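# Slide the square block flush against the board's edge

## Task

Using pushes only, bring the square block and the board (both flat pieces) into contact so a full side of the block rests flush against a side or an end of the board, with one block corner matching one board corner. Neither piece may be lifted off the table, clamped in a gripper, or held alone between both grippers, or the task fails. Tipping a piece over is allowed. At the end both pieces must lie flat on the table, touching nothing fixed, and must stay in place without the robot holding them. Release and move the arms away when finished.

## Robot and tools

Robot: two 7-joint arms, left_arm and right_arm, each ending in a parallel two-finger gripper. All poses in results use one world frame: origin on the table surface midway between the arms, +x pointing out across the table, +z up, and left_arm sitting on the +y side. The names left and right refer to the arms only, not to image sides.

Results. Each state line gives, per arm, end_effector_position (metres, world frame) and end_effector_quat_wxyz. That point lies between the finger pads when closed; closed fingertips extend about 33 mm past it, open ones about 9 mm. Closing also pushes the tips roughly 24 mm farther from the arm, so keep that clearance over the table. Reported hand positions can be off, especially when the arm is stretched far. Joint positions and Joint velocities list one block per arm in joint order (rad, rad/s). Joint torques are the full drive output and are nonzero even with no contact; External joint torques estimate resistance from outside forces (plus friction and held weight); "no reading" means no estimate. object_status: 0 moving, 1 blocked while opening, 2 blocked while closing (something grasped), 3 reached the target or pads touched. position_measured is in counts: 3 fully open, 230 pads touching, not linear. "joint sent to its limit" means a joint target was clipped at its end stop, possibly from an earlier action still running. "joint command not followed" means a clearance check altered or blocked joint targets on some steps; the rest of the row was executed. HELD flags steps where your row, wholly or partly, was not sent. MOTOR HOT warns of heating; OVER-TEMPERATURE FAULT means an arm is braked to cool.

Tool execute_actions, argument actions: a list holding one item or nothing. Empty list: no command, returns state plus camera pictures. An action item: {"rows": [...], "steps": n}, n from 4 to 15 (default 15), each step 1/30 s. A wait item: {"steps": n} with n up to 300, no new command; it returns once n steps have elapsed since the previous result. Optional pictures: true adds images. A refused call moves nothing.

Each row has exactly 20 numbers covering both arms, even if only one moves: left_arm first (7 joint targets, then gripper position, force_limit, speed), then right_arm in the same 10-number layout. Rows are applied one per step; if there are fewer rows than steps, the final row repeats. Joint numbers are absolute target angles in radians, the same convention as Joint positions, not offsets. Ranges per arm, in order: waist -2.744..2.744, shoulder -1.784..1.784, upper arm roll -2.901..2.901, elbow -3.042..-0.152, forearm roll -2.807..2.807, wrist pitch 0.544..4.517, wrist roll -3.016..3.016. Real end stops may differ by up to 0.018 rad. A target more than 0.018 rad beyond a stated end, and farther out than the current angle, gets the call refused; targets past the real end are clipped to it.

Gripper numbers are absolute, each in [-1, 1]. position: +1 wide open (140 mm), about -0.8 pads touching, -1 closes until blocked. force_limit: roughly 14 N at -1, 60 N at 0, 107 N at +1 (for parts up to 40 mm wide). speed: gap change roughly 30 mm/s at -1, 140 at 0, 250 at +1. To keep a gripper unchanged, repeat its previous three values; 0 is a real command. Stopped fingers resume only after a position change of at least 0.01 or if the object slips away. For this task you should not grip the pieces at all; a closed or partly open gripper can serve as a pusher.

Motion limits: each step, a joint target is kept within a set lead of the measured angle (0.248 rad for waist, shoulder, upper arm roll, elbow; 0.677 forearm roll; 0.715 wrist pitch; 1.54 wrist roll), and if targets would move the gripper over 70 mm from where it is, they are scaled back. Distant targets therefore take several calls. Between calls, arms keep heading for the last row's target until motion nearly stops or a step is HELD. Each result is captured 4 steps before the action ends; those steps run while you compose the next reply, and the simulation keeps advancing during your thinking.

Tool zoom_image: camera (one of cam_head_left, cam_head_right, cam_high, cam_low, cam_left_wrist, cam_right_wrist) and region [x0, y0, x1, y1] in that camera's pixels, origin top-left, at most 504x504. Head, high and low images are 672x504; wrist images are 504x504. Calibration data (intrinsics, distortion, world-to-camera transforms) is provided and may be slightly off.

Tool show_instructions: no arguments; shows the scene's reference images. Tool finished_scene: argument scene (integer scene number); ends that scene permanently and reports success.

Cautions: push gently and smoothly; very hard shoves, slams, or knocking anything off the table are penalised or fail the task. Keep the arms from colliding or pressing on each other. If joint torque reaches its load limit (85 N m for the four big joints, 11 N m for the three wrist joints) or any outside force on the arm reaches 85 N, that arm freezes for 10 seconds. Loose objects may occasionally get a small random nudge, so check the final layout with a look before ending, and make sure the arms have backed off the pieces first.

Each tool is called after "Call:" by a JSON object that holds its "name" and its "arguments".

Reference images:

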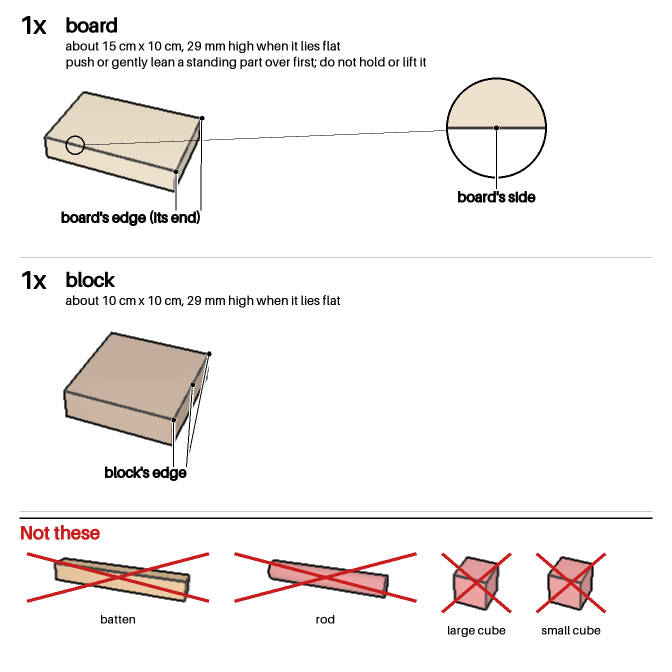

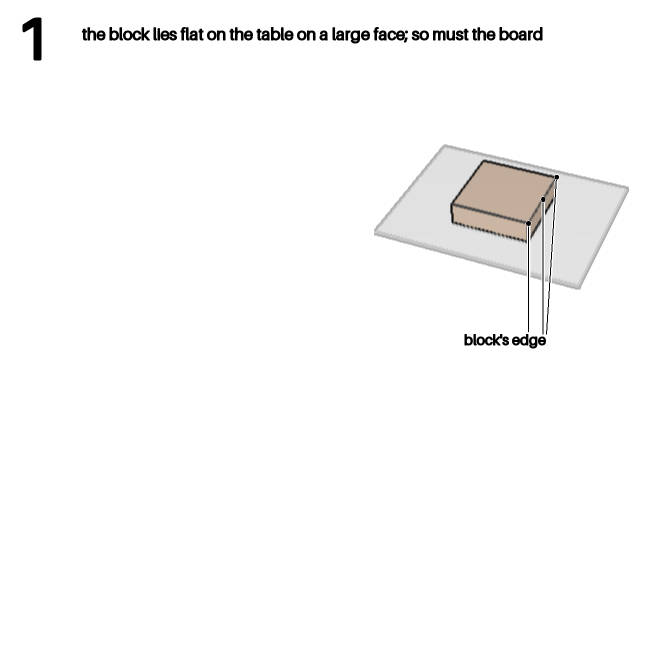

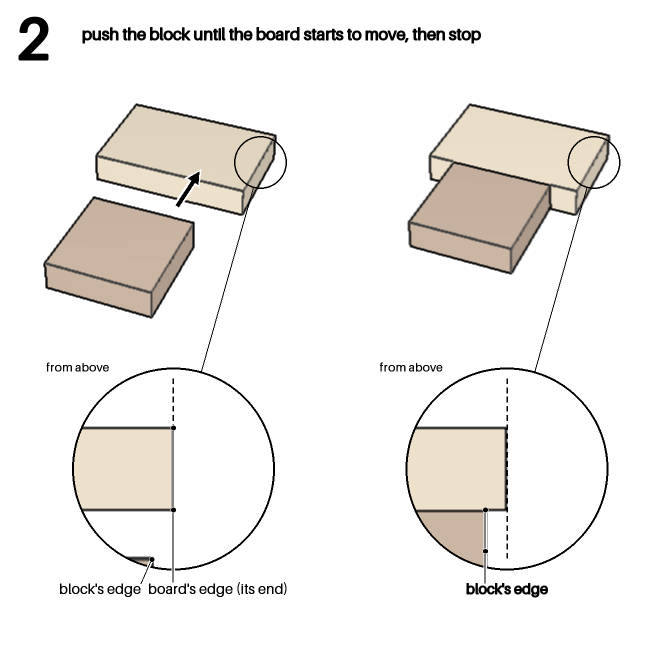

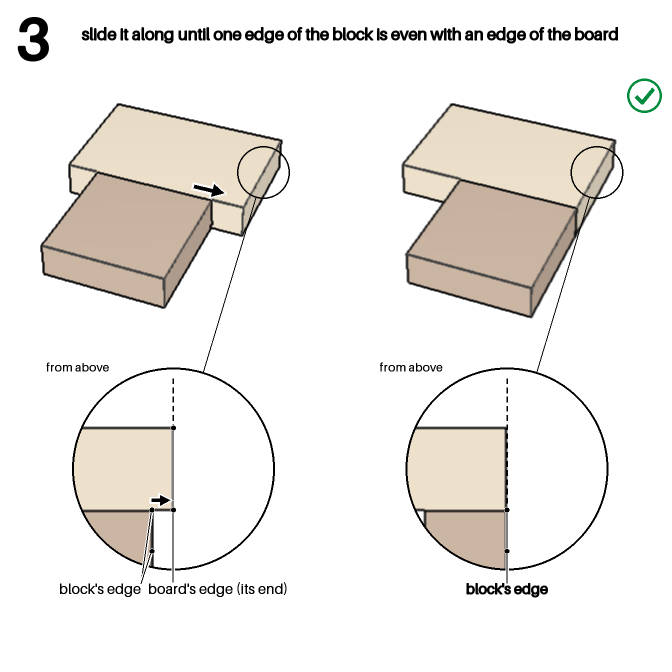

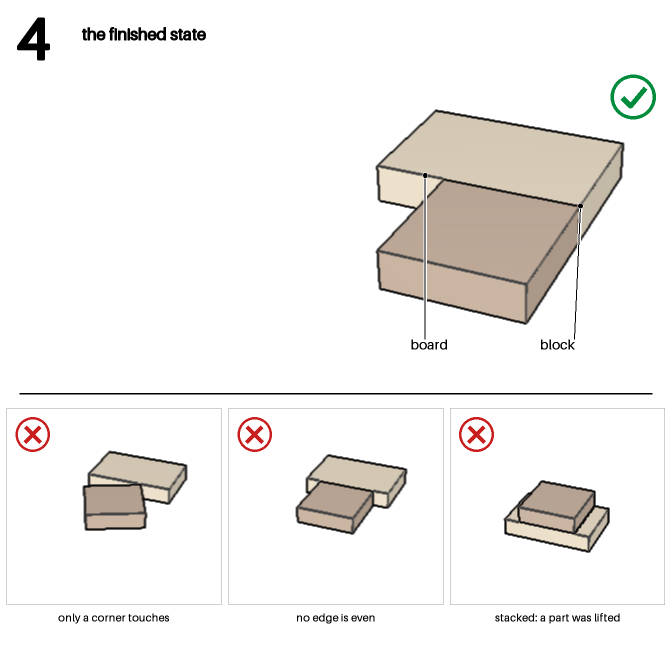

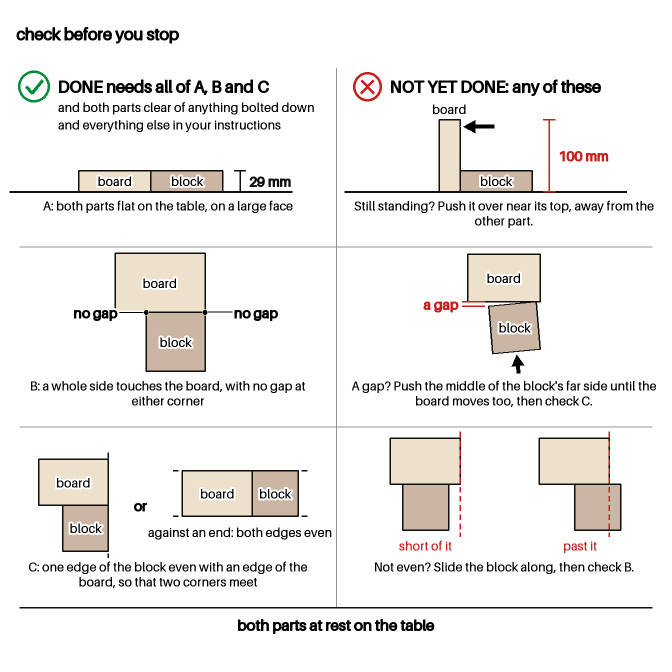

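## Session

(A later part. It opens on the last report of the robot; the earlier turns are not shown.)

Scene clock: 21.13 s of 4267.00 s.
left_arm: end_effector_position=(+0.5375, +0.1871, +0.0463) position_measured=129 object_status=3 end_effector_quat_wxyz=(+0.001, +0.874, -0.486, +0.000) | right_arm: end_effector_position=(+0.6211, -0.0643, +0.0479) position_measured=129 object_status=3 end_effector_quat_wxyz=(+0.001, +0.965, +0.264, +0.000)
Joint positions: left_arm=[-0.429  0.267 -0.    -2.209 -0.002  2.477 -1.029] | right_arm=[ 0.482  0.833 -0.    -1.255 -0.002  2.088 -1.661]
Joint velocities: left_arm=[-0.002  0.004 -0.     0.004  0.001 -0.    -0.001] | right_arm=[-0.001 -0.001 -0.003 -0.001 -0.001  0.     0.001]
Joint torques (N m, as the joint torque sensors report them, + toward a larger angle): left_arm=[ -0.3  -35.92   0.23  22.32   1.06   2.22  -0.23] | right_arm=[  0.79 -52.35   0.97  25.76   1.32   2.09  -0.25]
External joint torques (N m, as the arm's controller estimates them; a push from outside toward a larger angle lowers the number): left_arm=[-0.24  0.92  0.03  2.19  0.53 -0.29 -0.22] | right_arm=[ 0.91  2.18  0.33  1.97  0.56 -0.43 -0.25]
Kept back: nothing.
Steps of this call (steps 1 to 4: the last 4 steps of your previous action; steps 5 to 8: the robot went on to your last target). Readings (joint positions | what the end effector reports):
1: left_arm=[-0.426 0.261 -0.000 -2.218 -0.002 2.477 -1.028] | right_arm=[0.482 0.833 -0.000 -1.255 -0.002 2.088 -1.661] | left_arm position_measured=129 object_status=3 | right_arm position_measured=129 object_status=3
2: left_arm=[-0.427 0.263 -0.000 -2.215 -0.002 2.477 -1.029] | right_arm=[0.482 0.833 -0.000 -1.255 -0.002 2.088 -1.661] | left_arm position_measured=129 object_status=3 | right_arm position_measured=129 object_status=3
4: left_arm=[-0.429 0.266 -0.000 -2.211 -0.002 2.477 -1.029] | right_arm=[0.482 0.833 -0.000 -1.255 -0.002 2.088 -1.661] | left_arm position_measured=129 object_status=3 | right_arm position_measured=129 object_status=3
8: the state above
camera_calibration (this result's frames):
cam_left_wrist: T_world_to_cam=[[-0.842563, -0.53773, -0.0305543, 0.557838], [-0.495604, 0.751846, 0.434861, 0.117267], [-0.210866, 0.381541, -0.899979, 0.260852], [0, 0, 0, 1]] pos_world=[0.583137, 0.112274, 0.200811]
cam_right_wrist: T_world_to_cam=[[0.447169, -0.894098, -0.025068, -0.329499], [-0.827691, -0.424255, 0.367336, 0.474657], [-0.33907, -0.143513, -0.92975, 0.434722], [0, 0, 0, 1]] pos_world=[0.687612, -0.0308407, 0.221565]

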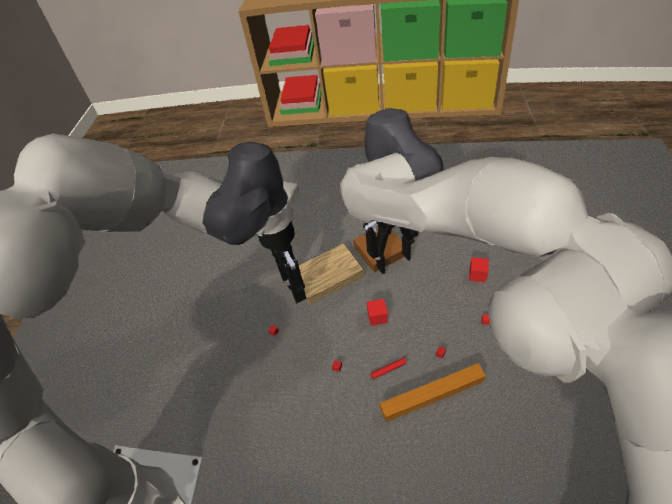

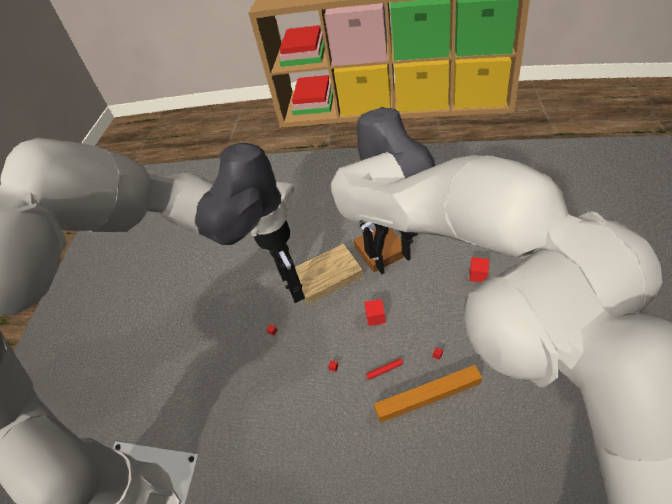

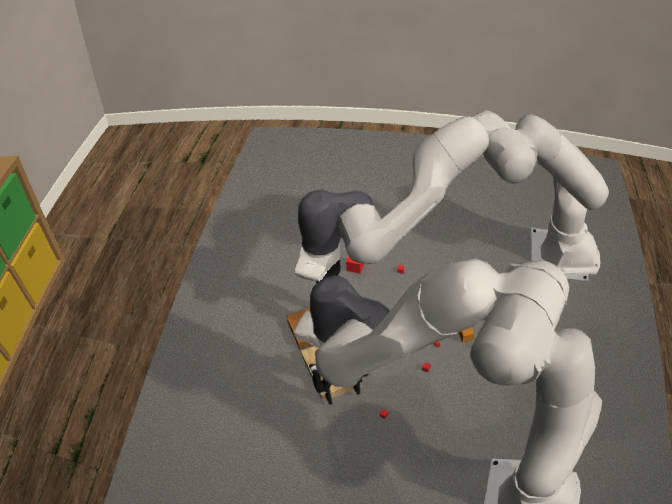

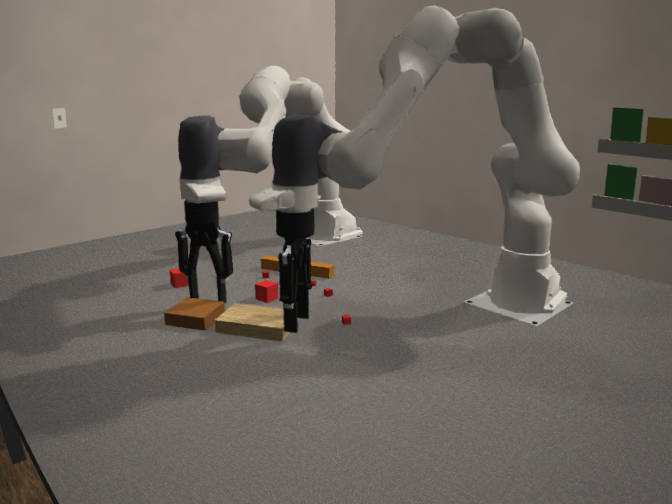

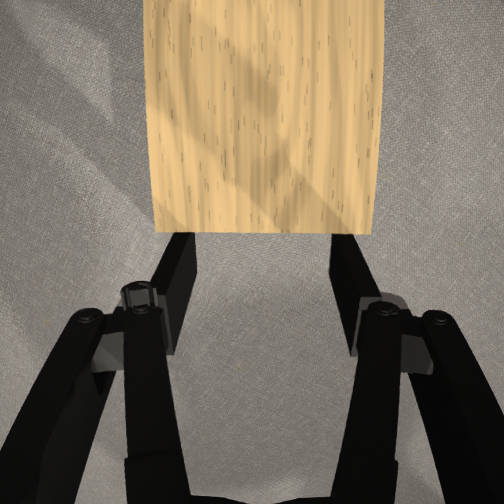

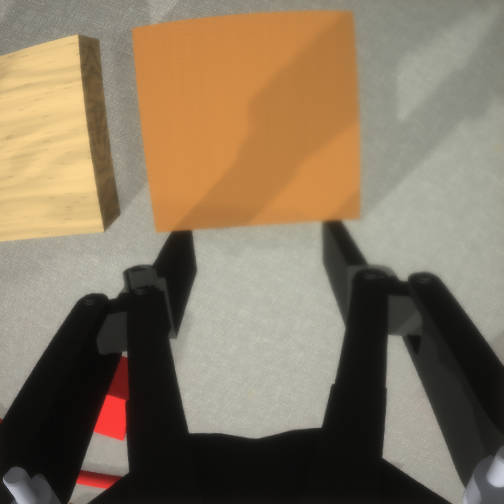

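Call:
{"name": "execute_actions", "arguments": {"actions": [{"rows": [
[-0.431,0.270,0,-2.206,0,2.475,-1.035,0,0,0, 0.484,0.835,0,-1.250,0,2.078,-1.667,0,0,0],
[-0.431,0.270,0,-2.206,0,2.475,-1.035,0,0,0, 0.484,0.837,0,-1.247,0,2.074,-1.667,0,0,0],
[-0.431,0.270,0,-2.206,0,2.475,-1.035,0,0,0, 0.484,0.839,0,-1.243,0,2.073,-1.667,0,0,0],
[-0.431,0.270,0,-2.206,0,2.475,-1.035,0,0,0, 0.484,0.841,0,-1.240,0,2.073,-1.667,0,0,0],
[-0.431,0.270,0,-2.206,0,2.475,-1.035,0,0,0, 0.484,0.843,0,-1.236,0,2.073,-1.667,0,0,0],
[-0.431,0.270,0,-2.206,0,2.475,-1.035,0,0,0, 0.484,0.8445,0,-1.2333,0,2.075,-1.667,0,0,0],
[-0.431,0.270,0,-2.206,0,2.475,-1.035,0,0,0, 0.484,0.8445,0,-1.2333,0,2.0768,-1.667,0,0,0]], "steps": 12}]}}

Call:
{"name": "execute_actions", "arguments": {"actions": [{"steps": 6}], "pictures": true}}

Call:
{"name": "zoom_image", "arguments": {"camera": "cam_right_wrist", "region": [0, 0, 252, 252]}}

Scene clock: 23.90 s of 4267.00 s.
left_arm: end_effector_position=(+0.5376, +0.1870, +0.0463) position_measured=129 object_status=3 end_effector_quat_wxyz=(+0.001, +0.874, -0.486, +0.000) | right_arm: end_effector_position=(+0.6230, -0.0633, +0.0482) position_measured=129 object_status=3 end_effector_quat_wxyz=(+0.001, +0.965, +0.264, +0.000)
Joint positions: left_arm=[-0.43   0.268 -0.    -2.208 -0.002  2.476 -1.03 ] | right_arm=[ 0.482  0.842 -0.    -1.239 -0.002  2.08  -1.661]
Joint velocities: left_arm=[ 0.001 -0.001  0.     0.    -0.002 -0.     0.001] | right_arm=[-0.001  0.021  0.001  0.033  0.    -0.003  0.   ]
Joint torques (N m, as the joint torque sensors report them, + toward a larger angle): left_arm=[ -0.56 -35.85   0.16  22.59   1.02   2.2   -0.17] | right_arm=[  1.31 -51.97   0.87  24.93   1.37   2.09  -0.24]
External joint torques (N m, as the arm's controller estimates them; a push from outside toward a larger angle lowers the number): left_arm=[-0.58  0.99 -0.11  2.41  0.5  -0.32 -0.17] | right_arm=[ 1.37  2.99  0.16  1.09  0.6  -0.42 -0.24]
Steps of this call (steps 1 to 30: the robot went on to your last target; steps 31 to 75: nothing new was sent; steps 76 to 83: the first 8 steps of this action). Readings (joint positions | what the end effector reports):
76: left_arm=[-0.430 0.268 -0.000 -2.208 -0.002 2.476 -1.030] | right_arm=[0.482 0.833 -0.000 -1.254 -0.002 2.087 -1.661] | left_arm position_measured=129 object_status=3 | right_arm position_measured=129 object_status=3
77: left_arm=[-0.430 0.268 -0.000 -2.208 -0.002 2.476 -1.030] | right_arm=[0.482 0.834 -0.000 -1.253 -0.002 2.085 -1.661] | left_arm position_measured=129 object_status=3 | right_arm position_measured=129 object_status=3
79: left_arm=[-0.430 0.268 -0.000 -2.208 -0.002 2.476 -1.030] | right_arm=[0.482 0.836 -0.000 -1.248 -0.002 2.082 -1.661] | left_arm position_measured=129 object_status=3 | right_arm position_measured=129 object_status=3
83: the state above

Scene clock: 24.10 s of 4267.00 s.
left_arm: end_effector_position=(+0.5376, +0.1870, +0.0463) position_measured=129 object_status=3 end_effector_quat_wxyz=(+0.001, +0.874, -0.486, +0.000) | right_arm: end_effector_position=(+0.6234, -0.0631, +0.0482) position_measured=129 object_status=3 end_effector_quat_wxyz=(+0.001, +0.965, +0.264, +0.001)
Joint positions: left_arm=[-0.43   0.268 -0.    -2.208 -0.002  2.476 -1.03 ] | right_arm=[ 0.482  0.843 -0.    -1.236 -0.002  2.08  -1.661]
Joint velocities: left_arm=[-0.    -0.001 -0.001 -0.    -0.     0.001  0.001] | right_arm=[-0.002  0.001 -0.001  0.003  0.    -0.002 -0.002]
Joint torques (N m, as the joint torque sensors report them, + toward a larger angle): left_arm=[ -0.35 -36.04   0.08  22.61   1.05   2.23  -0.18] | right_arm=[  0.59 -52.07   1.91  26.48   1.35   2.18  -0.35]
External joint torques (N m, as the arm's controller estimates them; a push from outside toward a larger angle lowers the number): left_arm=[-0.25  0.8  -0.09  2.38  0.53 -0.31 -0.18] | right_arm=[ 0.8   2.81  1.31  2.58  0.59 -0.34 -0.35]
Kept back: nothing.
Steps of this call (steps 1 to 4: the last 4 steps of your previous action; steps 5 to 6: the robot went on to your last target). Readings (joint positions | what the end effector reports):
1: left_arm=[-0.430 0.268 -0.000 -2.208 -0.002 2.476 -1.030] | right_arm=[0.482 0.842 -0.000 -1.238 -0.002 2.080 -1.661] | left_arm position_measured=129 object_status=3 | right_arm position_measured=129 object_status=3
2: left_arm=[-0.430 0.268 -0.000 -2.208 -0.002 2.476 -1.030] | right_arm=[0.482 0.843 -0.000 -1.237 -0.002 2.080 -1.661] | left_arm position_measured=129 object_status=3 | right_arm position_measured=129 object_status=3
4: left_arm=[-0.430 0.268 -0.000 -2.208 -0.002 2.476 -1.030] | right_arm=[0.482 0.843 -0.000 -1.237 -0.002 2.080 -1.661] | left_arm position_measured=129 object_status=3 | right_arm position_measured=129 object_status=3
6: the state above
camera_calibration (this result's frames):
cam_left_wrist: T_world_to_cam=[[-0.842369, -0.538034, -0.0305774, 0.557819], [-0.495891, 0.751676, 0.434828, 0.117618], [-0.210968, 0.381448, -0.899994, 0.261006], [0, 0, 0, 1]] pos_world=[0.583279, 0.112154, 0.200817]
cam_right_wrist: T_world_to_cam=[[0.447561, -0.893903, -0.0250473, -0.329694], [-0.827657, -0.424674, 0.366928, 0.47699], [-0.338635, -0.143492, -0.929912, 0.435683], [0, 0, 0, 1]] pos_world=[0.689879, -0.0296318, 0.221868]

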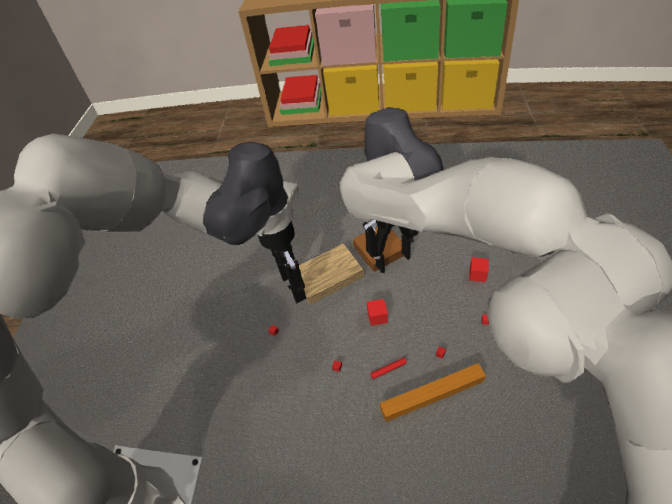

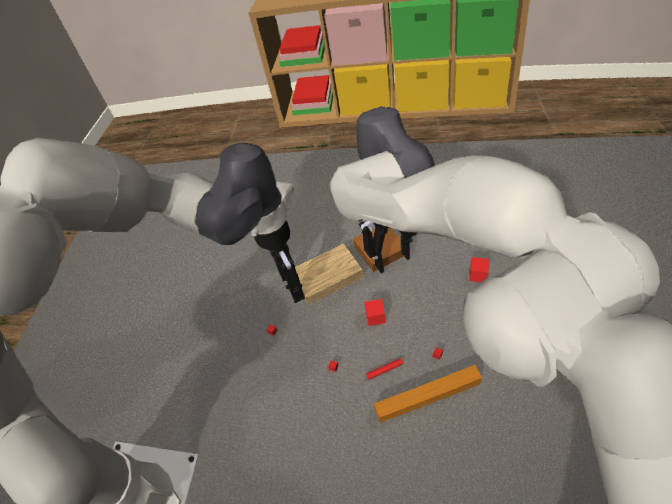

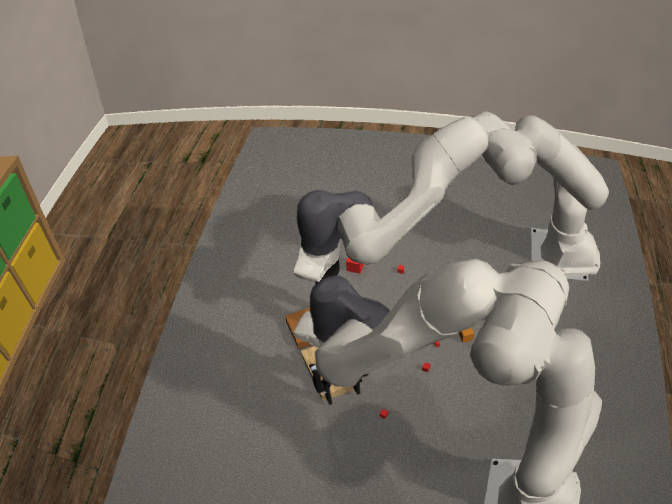

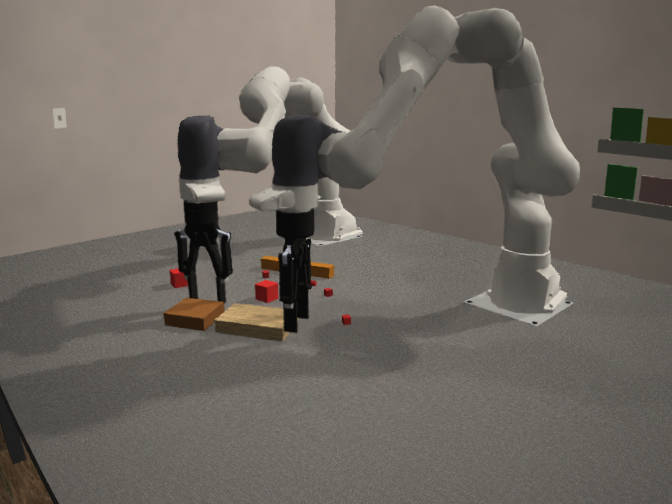

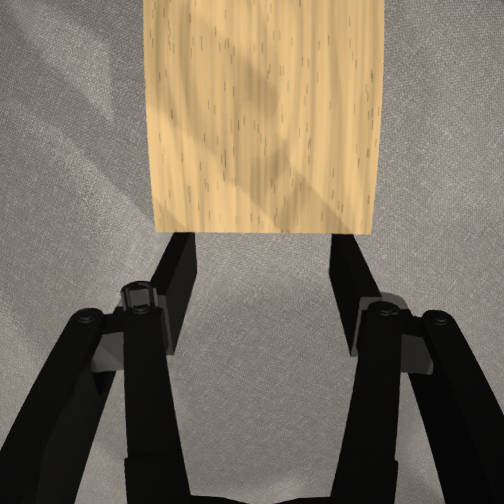

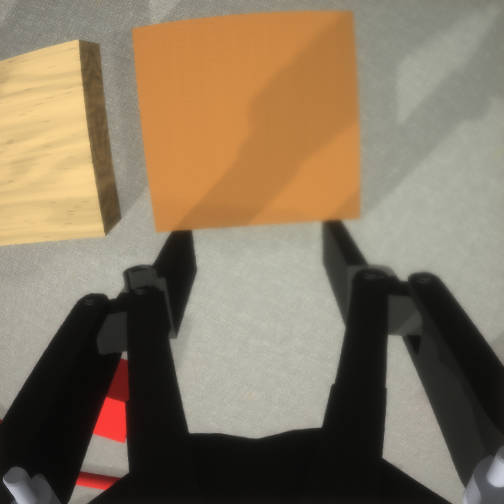

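Region (0, 0, 252, 252) of cam_right_wrist's 504x504 image, scaled by 2.000, with more detail than that image has.

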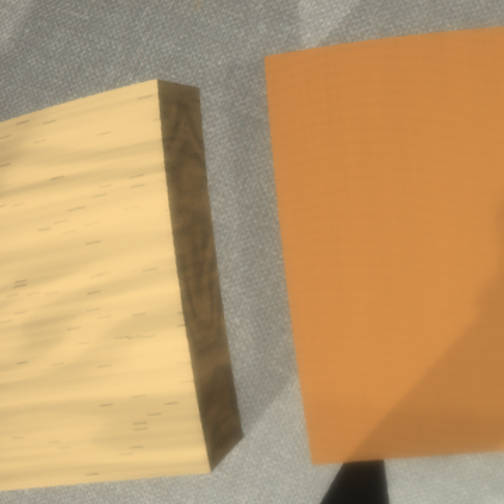

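Call:
{"name": "execute_actions", "arguments": {"actions": [{"rows": [
[-0.4314,0.271,0,-2.204,0,2.471,-1.0385,0,0,0, 0.482,0.839,0,-1.243,0,2.077,-1.667,0,0,0],
[-0.432,0.273,0,-2.201,0,2.468,-1.0425,0,0,0, 0.482,0.828,0,-1.254,0,2.077,-1.667,0,0,0],
[-0.434,0.276,0,-2.196,0,2.463,-1.047,0,0,0, 0.481,0.812,0,-1.270,0,2.077,-1.667,0,0,0],
[-0.435,0.280,0,-2.190,0,2.459,-1.052,0,0,0, 0.481,0.791,0,-1.291,0,2.077,-1.667,0,0,0],
[-0.438,0.286,0,-2.182,0,2.454,-1.057,0,0,0, 0.480,0.767,0,-1.314,0,2.077,-1.667,0,0,0],
[-0.440,0.291,0,-2.173,0,2.449,-1.061,0,0,0, 0.480,0.741,0,-1.340,0,2.077,-1.667,0,0,0],
[-0.443,0.297,0,-2.163,0,2.446,-1.064,0,0,0, 0.479,0.712,0,-1.368,0,2.077,-1.667,0,0,0],
[-0.445,0.303,0,-2.154,0,2.442,-1.066,0,0,0, 0.479,0.682,0,-1.396,0,2.077,-1.667,0,0,0],
[-0.448,0.309,0,-2.145,0,2.439,-1.069,0,0,0, 0.478,0.656,0,-1.422,0,2.077,-1.667,0,0,0],
[-0.450,0.314,0,-2.137,0,2.437,-1.069,0,0,0, 0.478,0.632,0,-1.445,0,2.077,-1.667,0,0,0],
[-0.452,0.319,0,-2.130,0,2.436,-1.069,0,0,0, 0.477,0.611,0,-1.466,0,2.077,-1.667,0,0,0],
[-0.453,0.322,0,-2.124,0,2.436,-1.068,0,0,0, 0.477,0.595,0,-1.481,0,2.077,-1.667,0,0,0],
[-0.454,0.325,0,-2.120,0,2.436,-1.067,0,0,0, 0.477,0.584,0,-1.491,0,2.077,-1.667,0,0,0],
[-0.456,0.328,0,-2.116,0,2.436,-1.067,0,0,0, 0.477,0.579,0,-1.496,0,2.077,-1.667,0,0,0],
[-0.456,0.330,0,-2.112,0,2.436,-1.067,0,0,0, 0.477,0.579,0,-1.496,0,2.077,-1.667,0,0,0]], "steps": 15}]}}

Call:
{"name": "execute_actions", "arguments": {"actions": [{"rows": [
[-0.457,0.332,0,-2.109,0,2.434,-1.067,0,0,0, 0.477,0.579,0,-1.496,0,2.077,-1.667,0,0,0],
[-0.458,0.333,0,-2.107,0,2.435,-1.066,0,0,0, 0.477,0.579,0,-1.496,0,2.077,-1.667,0,0,0],
[-0.458,0.334,0,-2.105,0,2.436,-1.065,0,0,0, 0.477,0.579,0,-1.496,0,2.077,-1.667,0,0,0],
[-0.458,0.334,0,-2.105,0,2.438,-1.062,0,0,0, 0.477,0.579,0,-1.496,0,2.077,-1.667,0,0,0]], "steps": 13}], "pictures": true}}

Scene clock: 25.40 s of 4267.00 s.
left_arm: end_effector_position=(+0.5465, +0.1725, +0.0463) position_measured=129 object_status=3 end_effector_quat_wxyz=(+0.001, +0.875, -0.484, -0.002) | right_arm: end_effector_position=(+0.5942, -0.0780, +0.0953) position_measured=129 object_status=3 end_effector_quat_wxyz=(+0.002, +0.965, +0.263, -0.002)
Joint positions: left_arm=[-0.445  0.305  0.    -2.149 -0.002  2.45  -1.048] | right_arm=[ 0.481  0.666 -0.    -1.417 -0.002  2.078 -1.661]
Joint velocities: left_arm=[-0.072  0.148 -0.001  0.225  0.    -0.063 -0.053] | right_arm=[-0.014 -0.752  0.001 -0.588  0.    -0.003 -0.002]
Joint torques (N m, as the joint torque sensors report them, + toward a larger angle): left_arm=[ -0.01 -37.61   0.06  21.47   1.06   1.93  -0.13] | right_arm=[ -1.92 -45.51   0.95  22.39   1.46   2.48  -0.2 ]
External joint torques (N m, as the arm's controller estimates them; a push from outside toward a larger angle lowers the number): left_arm=[-0.52  1.36 -0.3   2.12  0.53 -0.39 -0.12] | right_arm=[-1.89  1.08  0.44 -2.02  0.7  -0.17 -0.21]
Steps of this call (steps 1 to 15: the robot went on to your last target; steps 16 to 28: nothing new was sent; steps 29 to 39: the first 11 steps of this action). Readings (joint positions | what the end effector reports):
29: left_arm=[-0.430 0.268 -0.000 -2.208 -0.002 2.476 -1.030] | right_arm=[0.482 0.843 -0.000 -1.237 -0.002 2.080 -1.661] | left_arm position_measured=129 object_status=3 | right_arm position_measured=129 object_status=3
30: left_arm=[-0.430 0.269 -0.000 -2.206 -0.002 2.475 -1.031] | right_arm=[0.482 0.840 -0.000 -1.242 -0.002 2.080 -1.661] | left_arm position_measured=129 object_status=3 | right_arm position_measured=129 object_status=3
32: left_arm=[-0.431 0.272 -0.000 -2.201 -0.002 2.471 -1.033] | right_arm=[0.482 0.824 -0.000 -1.264 -0.002 2.080 -1.661] | left_arm position_measured=129 object_status=3 | right_arm position_measured=129 object_status=3
36: left_arm=[-0.438 0.289 0.000 -2.174 -0.002 2.458 -1.042] | right_arm=[0.482 0.746 -0.000 -1.347 -0.002 2.078 -1.661] | left_arm position_measured=129 object_status=3 | right_arm position_measured=129 object_status=3
39: the state above

Scene clock: 25.83 s of 4267.00 s.
left_arm: end_effector_position=(+0.5539, +0.1613, +0.0464) position_measured=129 object_status=3 end_effector_quat_wxyz=(+0.001, +0.874, -0.486, -0.000) | right_arm: end_effector_position=(+0.5826, -0.0848, +0.1227) position_measured=129 object_status=3 end_effector_quat_wxyz=(+0.001, +0.965, +0.262, +0.004)
Joint positions: left_arm=[-0.456  0.332  0.    -2.108 -0.002  2.439 -1.056] | right_arm=[ 0.479  0.578 -0.    -1.493 -0.002  2.078 -1.661]
Joint velocities: left_arm=[ 0.001  0.004  0.002  0.005 -0.    -0.004  0.   ] | right_arm=[-0.     0.009 -0.001 -0.015  0.003 -0.001 -0.   ]
Joint torques (N m, as the joint torque sensors report them, + toward a larger angle): left_arm=[ -0.74 -38.2    0.03  23.68   1.04   2.29  -0.19] | right_arm=[ -0.45 -47.55   1.03  22.59   1.32   2.4   -0.33]
External joint torques (N m, as the arm's controller estimates them; a push from outside toward a larger angle lowers the number): left_arm=[-0.94  1.05 -0.46  3.05  0.49 -0.24 -0.19] | right_arm=[-0.46  2.37  0.48 -1.73  0.54 -0.2  -0.33]
Steps of this call (steps 1 to 4: the last 4 steps of your previous action; steps 5 to 13: the first 9 steps of this action). Readings (joint positions | what the end effector reports):
5: left_arm=[-0.453 0.324 0.000 -2.120 -0.002 2.442 -1.054] | right_arm=[0.479 0.583 -0.000 -1.477 -0.002 2.078 -1.661] | left_arm position_measured=129 object_status=3 | right_arm position_measured=129 object_status=3
6: left_arm=[-0.454 0.326 0.000 -2.116 -0.002 2.441 -1.055] | right_arm=[0.479 0.579 -0.000 -1.481 -0.002 2.078 -1.661] | left_arm position_measured=129 object_status=3 | right_arm position_measured=129 object_status=3
8: left_arm=[-0.456 0.330 0.000 -2.111 -0.002 2.440 -1.056] | right_arm=[0.479 0.576 -0.000 -1.486 -0.002 2.078 -1.661] | left_arm position_measured=129 object_status=3 | right_arm position_measured=129 object_status=3
12: left_arm=[-0.456 0.332 0.000 -2.108 -0.002 2.440 -1.056] | right_arm=[0.479 0.578 -0.000 -1.493 -0.002 2.078 -1.661] | left_arm position_measured=129 object_status=3 | right_arm position_measured=129 object_status=3
13: the state above
camera_calibration (this result's frames):
cam_left_wrist: T_world_to_cam=[[-0.842547, -0.537775, -0.0302131, 0.557734], [-0.495369, 0.751644, 0.435478, 0.144622], [-0.211479, 0.381877, -0.899692, 0.274462], [0, 0, 0, 1]] pos_world=[0.599602, 0.08642, 0.200803]
cam_right_wrist: T_world_to_cam=[[0.444956, -0.895203, -0.0250227, -0.327578], [-0.830978, -0.423129, 0.361162, 0.409423], [-0.333901, -0.139908, -0.932167, 0.485863], [0, 0, 0, 1]] pos_world=[0.64821, -0.0520334, 0.296841]

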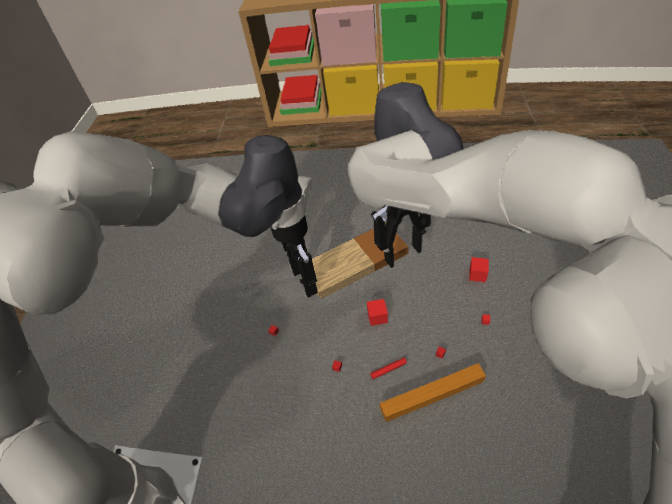

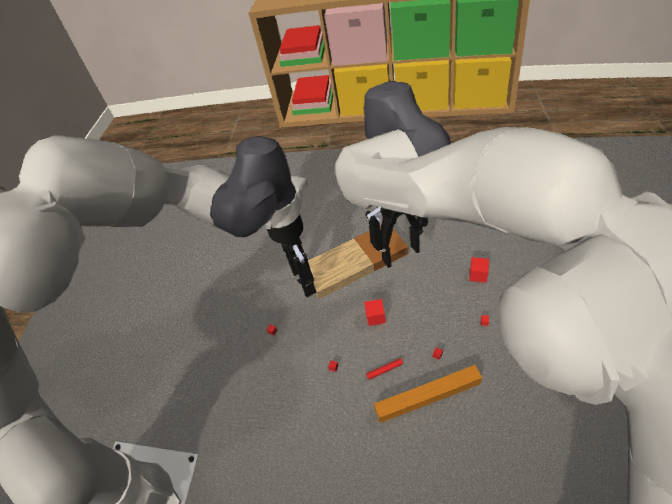

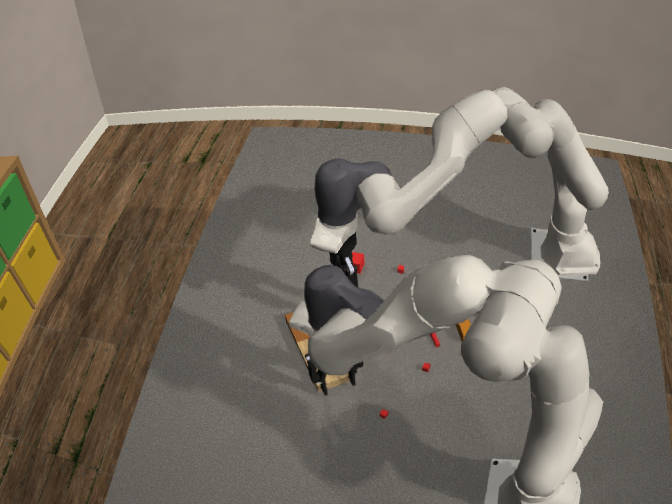

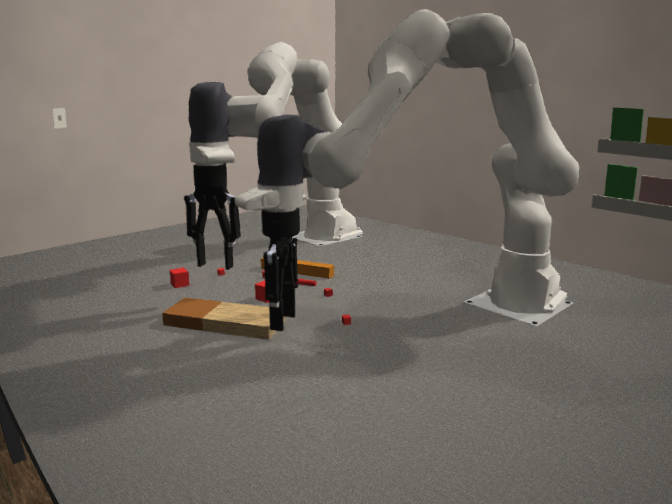

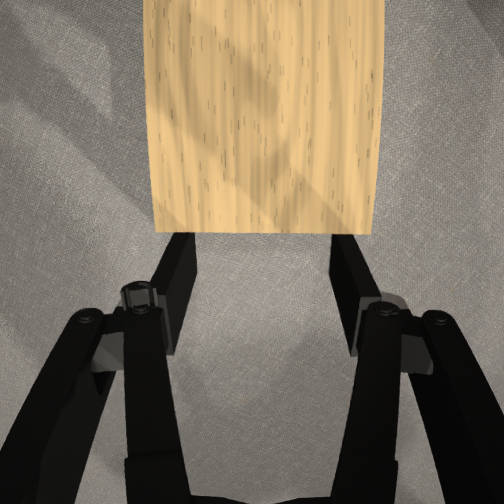

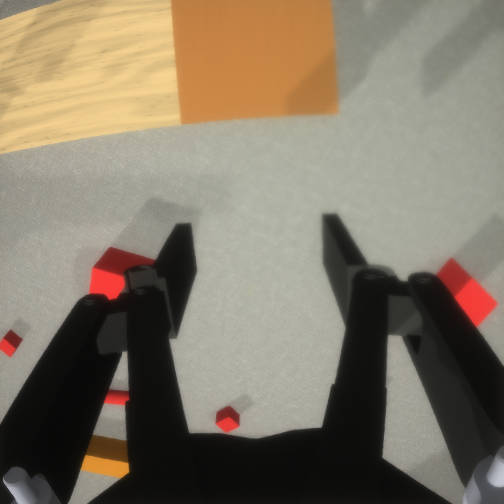

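Call:
{"name": "execute_actions", "arguments": {"actions": [{"rows": [
[-0.454,0.328,0,-2.113,0,2.438,-1.056,0,0,0, 0.474,0.572,0,-1.502,0,2.077,-1.667,0,0,0],
[-0.449,0.317,0,-2.124,0,2.436,-1.056,0,0,0, 0.467,0.560,0,-1.512,0,2.077,-1.667,0,0,0],
[-0.442,0.301,0,-2.138,0,2.432,-1.056,0,0,0, 0.457,0.542,0,-1.527,0,2.075,-1.667,0,0,0],
[-0.433,0.280,0,-2.155,0,2.426,-1.056,0,0,0, 0.443,0.518,0,-1.547,0,2.072,-1.667,0,0,0],
[-0.421,0.255,0,-2.173,0,2.416,-1.056,0,0,0, 0.427,0.490,0,-1.570,0,2.068,-1.667,0,0,0],
[-0.407,0.226,0,-2.191,0,2.402,-1.056,0,0,0, 0.409,0.459,0,-1.596,0,2.063,-1.667,0,0,0],
[-0.391,0.195,0,-2.208,0,2.386,-1.056,0,0,0, 0.389,0.425,0,-1.624,0,2.057,-1.667,0,0,0],
[-0.374,0.163,0,-2.224,0,2.368,-1.056,0,0,0, 0.369,0.391,0,-1.652,0,2.051,-1.667,0,0,0],
[-0.357,0.131,0,-2.238,0,2.349,-1.056,0,0,0, 0.349,0.357,0,-1.680,0,2.045,-1.667,0,0,0],
[-0.340,0.100,0,-2.250,0,2.330,-1.056,0,0,0, 0.330,0.325,0,-1.707,0,2.039,-1.667,0,0,0],
[-0.324,0.071,0,-2.261,0,2.312,-1.056,0,0,0, 0.313,0.296,0,-1.731,0,2.034,-1.667,0,0,0],
[-0.310,0.046,0,-2.270,0,2.298,-1.056,0,0,0, 0.299,0.272,0,-1.751,0,2.029,-1.667,0,0,0],
[-0.299,0.026,0,-2.277,0,2.289,-1.056,0,0,0, 0.288,0.253,0,-1.767,0,2.025,-1.667,0,0,0],
[-0.291,0.011,0,-2.282,0,2.285,-1.056,0,0,0, 0.280,0.239,0,-1.778,0,2.022,-1.667,0,0,0],
[-0.285,0.0,0,-2.285,0,2.285,-1.056,0,0,0, 0.275,0.23,0,-1.785,0,2.02,-1.667,0,0,0]], "steps": 15}]}}

Call:
{"name": "execute_actions", "arguments": {"actions": [{"steps": 10}], "pictures": true}}

Call:
{"name": "zoom_image", "arguments": {"camera": "cam_head_left", "region": [300, 215, 420, 305]}}

Call:
{"name": "zoom_image", "arguments": {"camera": "cam_low", "region": [155, 285, 285, 345]}}

Scene clock: 26.67 s of 4267.00 s.
left_arm: end_effector_position=(+0.5410, +0.2254, +0.0962) position_measured=129 object_status=3 end_effector_quat_wxyz=(+0.001, +0.896, -0.445, +0.000) | right_arm: end_effector_position=(+0.5694, -0.1765, +0.1799) position_measured=129 object_status=3 end_effector_quat_wxyz=(-0.001, +0.979, +0.205, +0.007)
Joint positions: left_arm=[-0.361  0.141 -0.002 -2.234 -0.002  2.375 -1.056] | right_arm=[ 0.357  0.367  0.004 -1.677 -0.002  2.057 -1.661]
Joint velocities: left_arm=[ 0.48  -0.918  0.049 -0.335  0.    -0.383  0.   ] | right_arm=[-0.591 -0.962 -0.078 -0.652 -0.002 -0.138 -0.001]
Joint torques (N m, as the joint torque sensors report them, + toward a larger angle): left_arm=[ -0.74 -32.17  -1.51  22.71   1.06   2.36   0.12] | right_arm=[  2.48 -37.48   2.26  23.35   1.22   2.48  -0.2 ]
External joint torques (N m, as the arm's controller estimates them; a push from outside toward a larger angle lowers the number): left_arm=[ 1.43 -2.13  0.06 -0.14  0.48 -0.61  0.12] | right_arm=[-0.74  0.93 -0.52 -1.72  0.46 -0.72 -0.2 ]
Steps of this call (steps 1 to 4: the last 4 steps of your previous action; steps 5 to 14: the robot went on to your last target; steps 15 to 25: the first 11 steps of this action). Readings (joint positions | what the end effector reports):
15: left_arm=[-0.456 0.332 0.000 -2.108 -0.002 2.439 -1.056] | right_arm=[0.479 0.577 -0.000 -1.495 -0.002 2.078 -1.661] | left_arm position_measured=129 object_status=3 | right_arm position_measured=129 object_status=3
16: left_arm=[-0.455 0.329 -0.000 -2.112 -0.002 2.439 -1.056] | right_arm=[0.477 0.574 0.000 -1.500 -0.002 2.078 -1.661] | left_arm position_measured=129 object_status=3 | right_arm position_measured=129 object_status=3
18: left_arm=[-0.449 0.313 -0.001 -2.131 -0.002 2.437 -1.056] | right_arm=[0.468 0.556 0.003 -1.522 -0.002 2.077 -1.661] | left_arm position_measured=129 object_status=3 | right_arm position_measured=129 object_status=3
22: left_arm=[-0.409 0.232 -0.004 -2.192 -0.002 2.412 -1.056] | right_arm=[0.417 0.465 0.007 -1.603 -0.002 2.068 -1.661] | left_arm position_measured=129 object_status=3 | right_arm position_measured=129 object_status=3
25: the state above

Scene clock: 27.00 s of 4267.00 s.
left_arm: end_effector_position=(+0.5405, +0.2716, +0.1453) position_measured=129 object_status=3 end_effector_quat_wxyz=(-0.000, +0.913, -0.408, +0.011) | right_arm: end_effector_position=(+0.5556, -0.2440, +0.2189) position_measured=129 object_status=3 end_effector_quat_wxyz=(+0.001, +0.987, +0.159, +0.012)
Joint positions: left_arm=[-0.286 -0.     0.003 -2.28  -0.002  2.302 -1.056] | right_arm=[ 0.272  0.228 -0.005 -1.777 -0.002  2.03  -1.661]
Joint velocities: left_arm=[ 0.    -0.002 -0.016 -0.049  0.001 -0.088 -0.001] | right_arm=[ 0.009  0.006  0.041 -0.07   0.002 -0.039 -0.001]
Joint torques (N m, as the joint torque sensors report them, + toward a larger angle): left_arm=[  0.72 -30.33  -1.23  22.8    1.1    2.1    0.07] | right_arm=[  1.59 -36.35   2.54  22.75   1.32   2.06  -0.28]
External joint torques (N m, as the arm's controller estimates them; a push from outside toward a larger angle lowers the number): left_arm=[ 1.05 -0.25 -1.15 -0.04  0.45 -0.56  0.07] | right_arm=[ 1.42  3.32  2.23 -1.9   0.51 -0.62 -0.28]
Kept back: nothing.
Steps of this call (steps 1 to 4: the last 4 steps of your previous action; steps 5 to 10: the robot went on to your last target). Readings (joint positions | what the end effector reports):
1: left_arm=[-0.344 0.111 -0.001 -2.245 -0.002 2.362 -1.056] | right_arm=[0.337 0.335 0.002 -1.699 -0.002 2.053 -1.661] | left_arm position_measured=129 object_status=3 | right_arm position_measured=129 object_status=3
2: left_arm=[-0.329 0.082 -0.000 -2.254 -0.002 2.350 -1.056] | right_arm=[0.319 0.306 -0.000 -1.719 -0.002 2.049 -1.661] | left_arm position_measured=129 object_status=3 | right_arm position_measured=129 object_status=3
4: left_arm=[-0.304 0.036 0.002 -2.267 -0.002 2.330 -1.056] | right_arm=[0.291 0.260 -0.005 -1.749 -0.002 2.042 -1.661] | left_arm position_measured=129 object_status=3 | right_arm position_measured=129 object_status=3
8: left_arm=[-0.286 0.000 0.004 -2.277 -0.002 2.309 -1.056] | right_arm=[0.272 0.229 -0.008 -1.772 -0.002 2.033 -1.661] | left_arm position_measured=129 object_status=3 | right_arm position_measured=129 object_status=3
10: the state above
camera_calibration (this result's frames):
cam_left_wrist: T_world_to_cam=[[-0.736274, -0.675425, -0.0412573, 0.590282], [-0.627006, 0.658023, 0.416976, 0.111295], [-0.254487, 0.332877, -0.907981, 0.35633], [0, 0, 0, 1]] pos_world=[0.595073, 0.206843, 0.301487]
cam_right_wrist: T_world_to_cam=[[0.247141, -0.968686, -0.0238521, -0.363933], [-0.907413, -0.240002, 0.344965, 0.375603], [-0.339887, -0.0636111, -0.938313, 0.56751], [0, 0, 0, 1]] pos_world=[0.623659, -0.226291, 0.394252]

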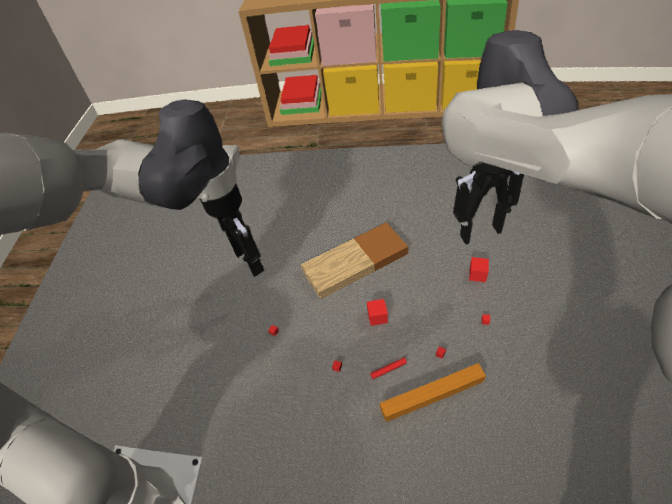

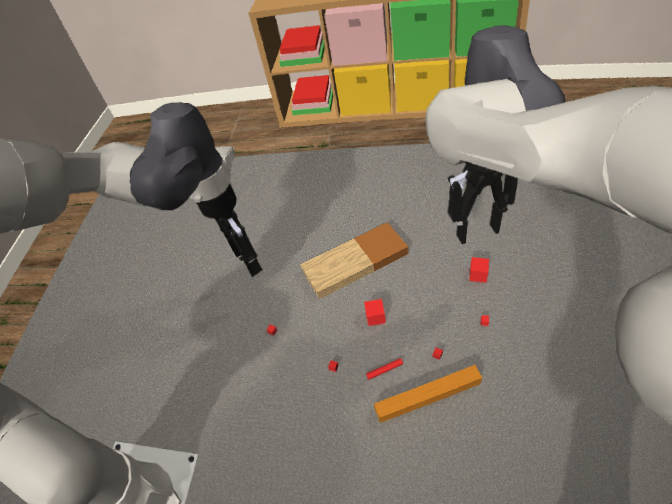

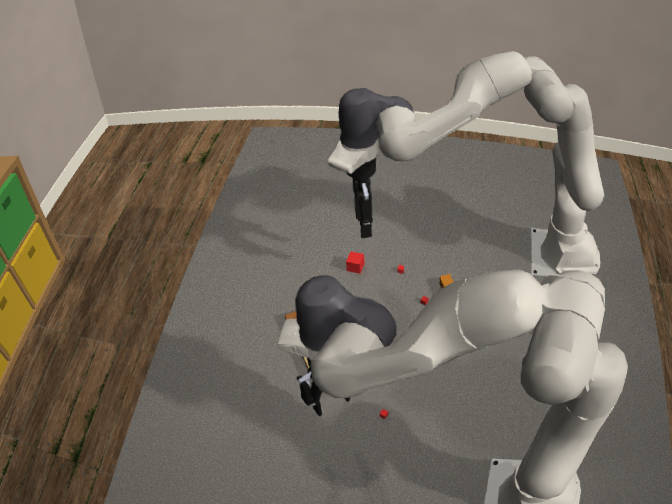

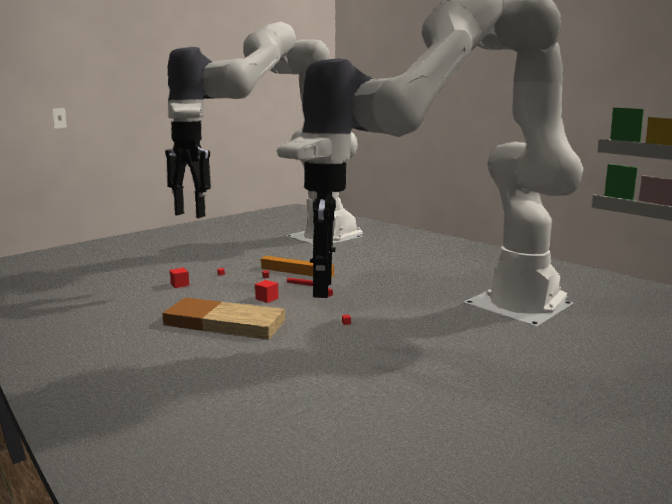

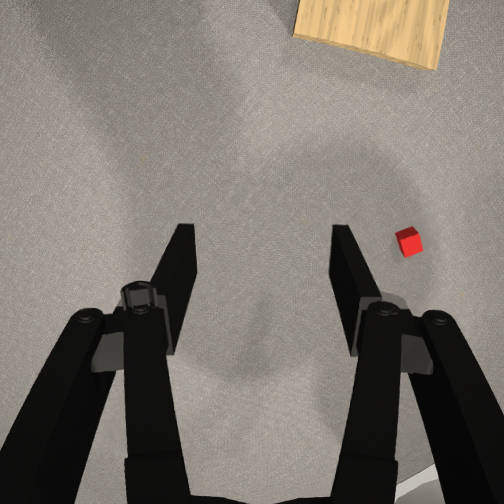

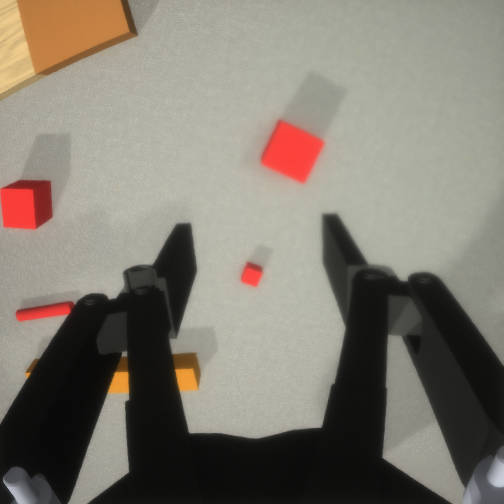

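Region (300, 215, 420, 305) of cam_head_left's 672x504 image, scaled by 4.200, with more detail than that image has; it fills the top 378 rows of this view, and the rest is white.

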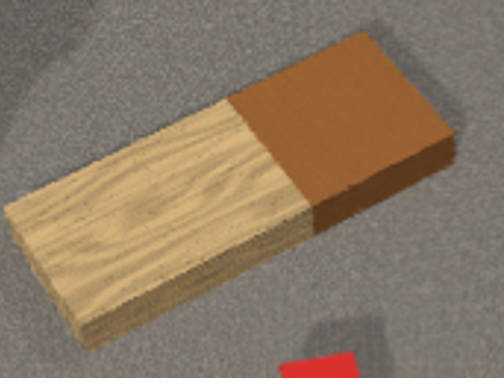

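Region (155, 285, 285, 345) of cam_low's 672x504 image, scaled by 3.877, with more detail than that image has; it fills the top 233 rows of this view, and the rest is white.

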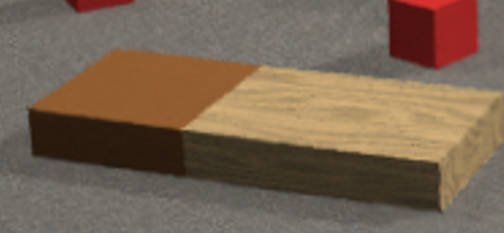

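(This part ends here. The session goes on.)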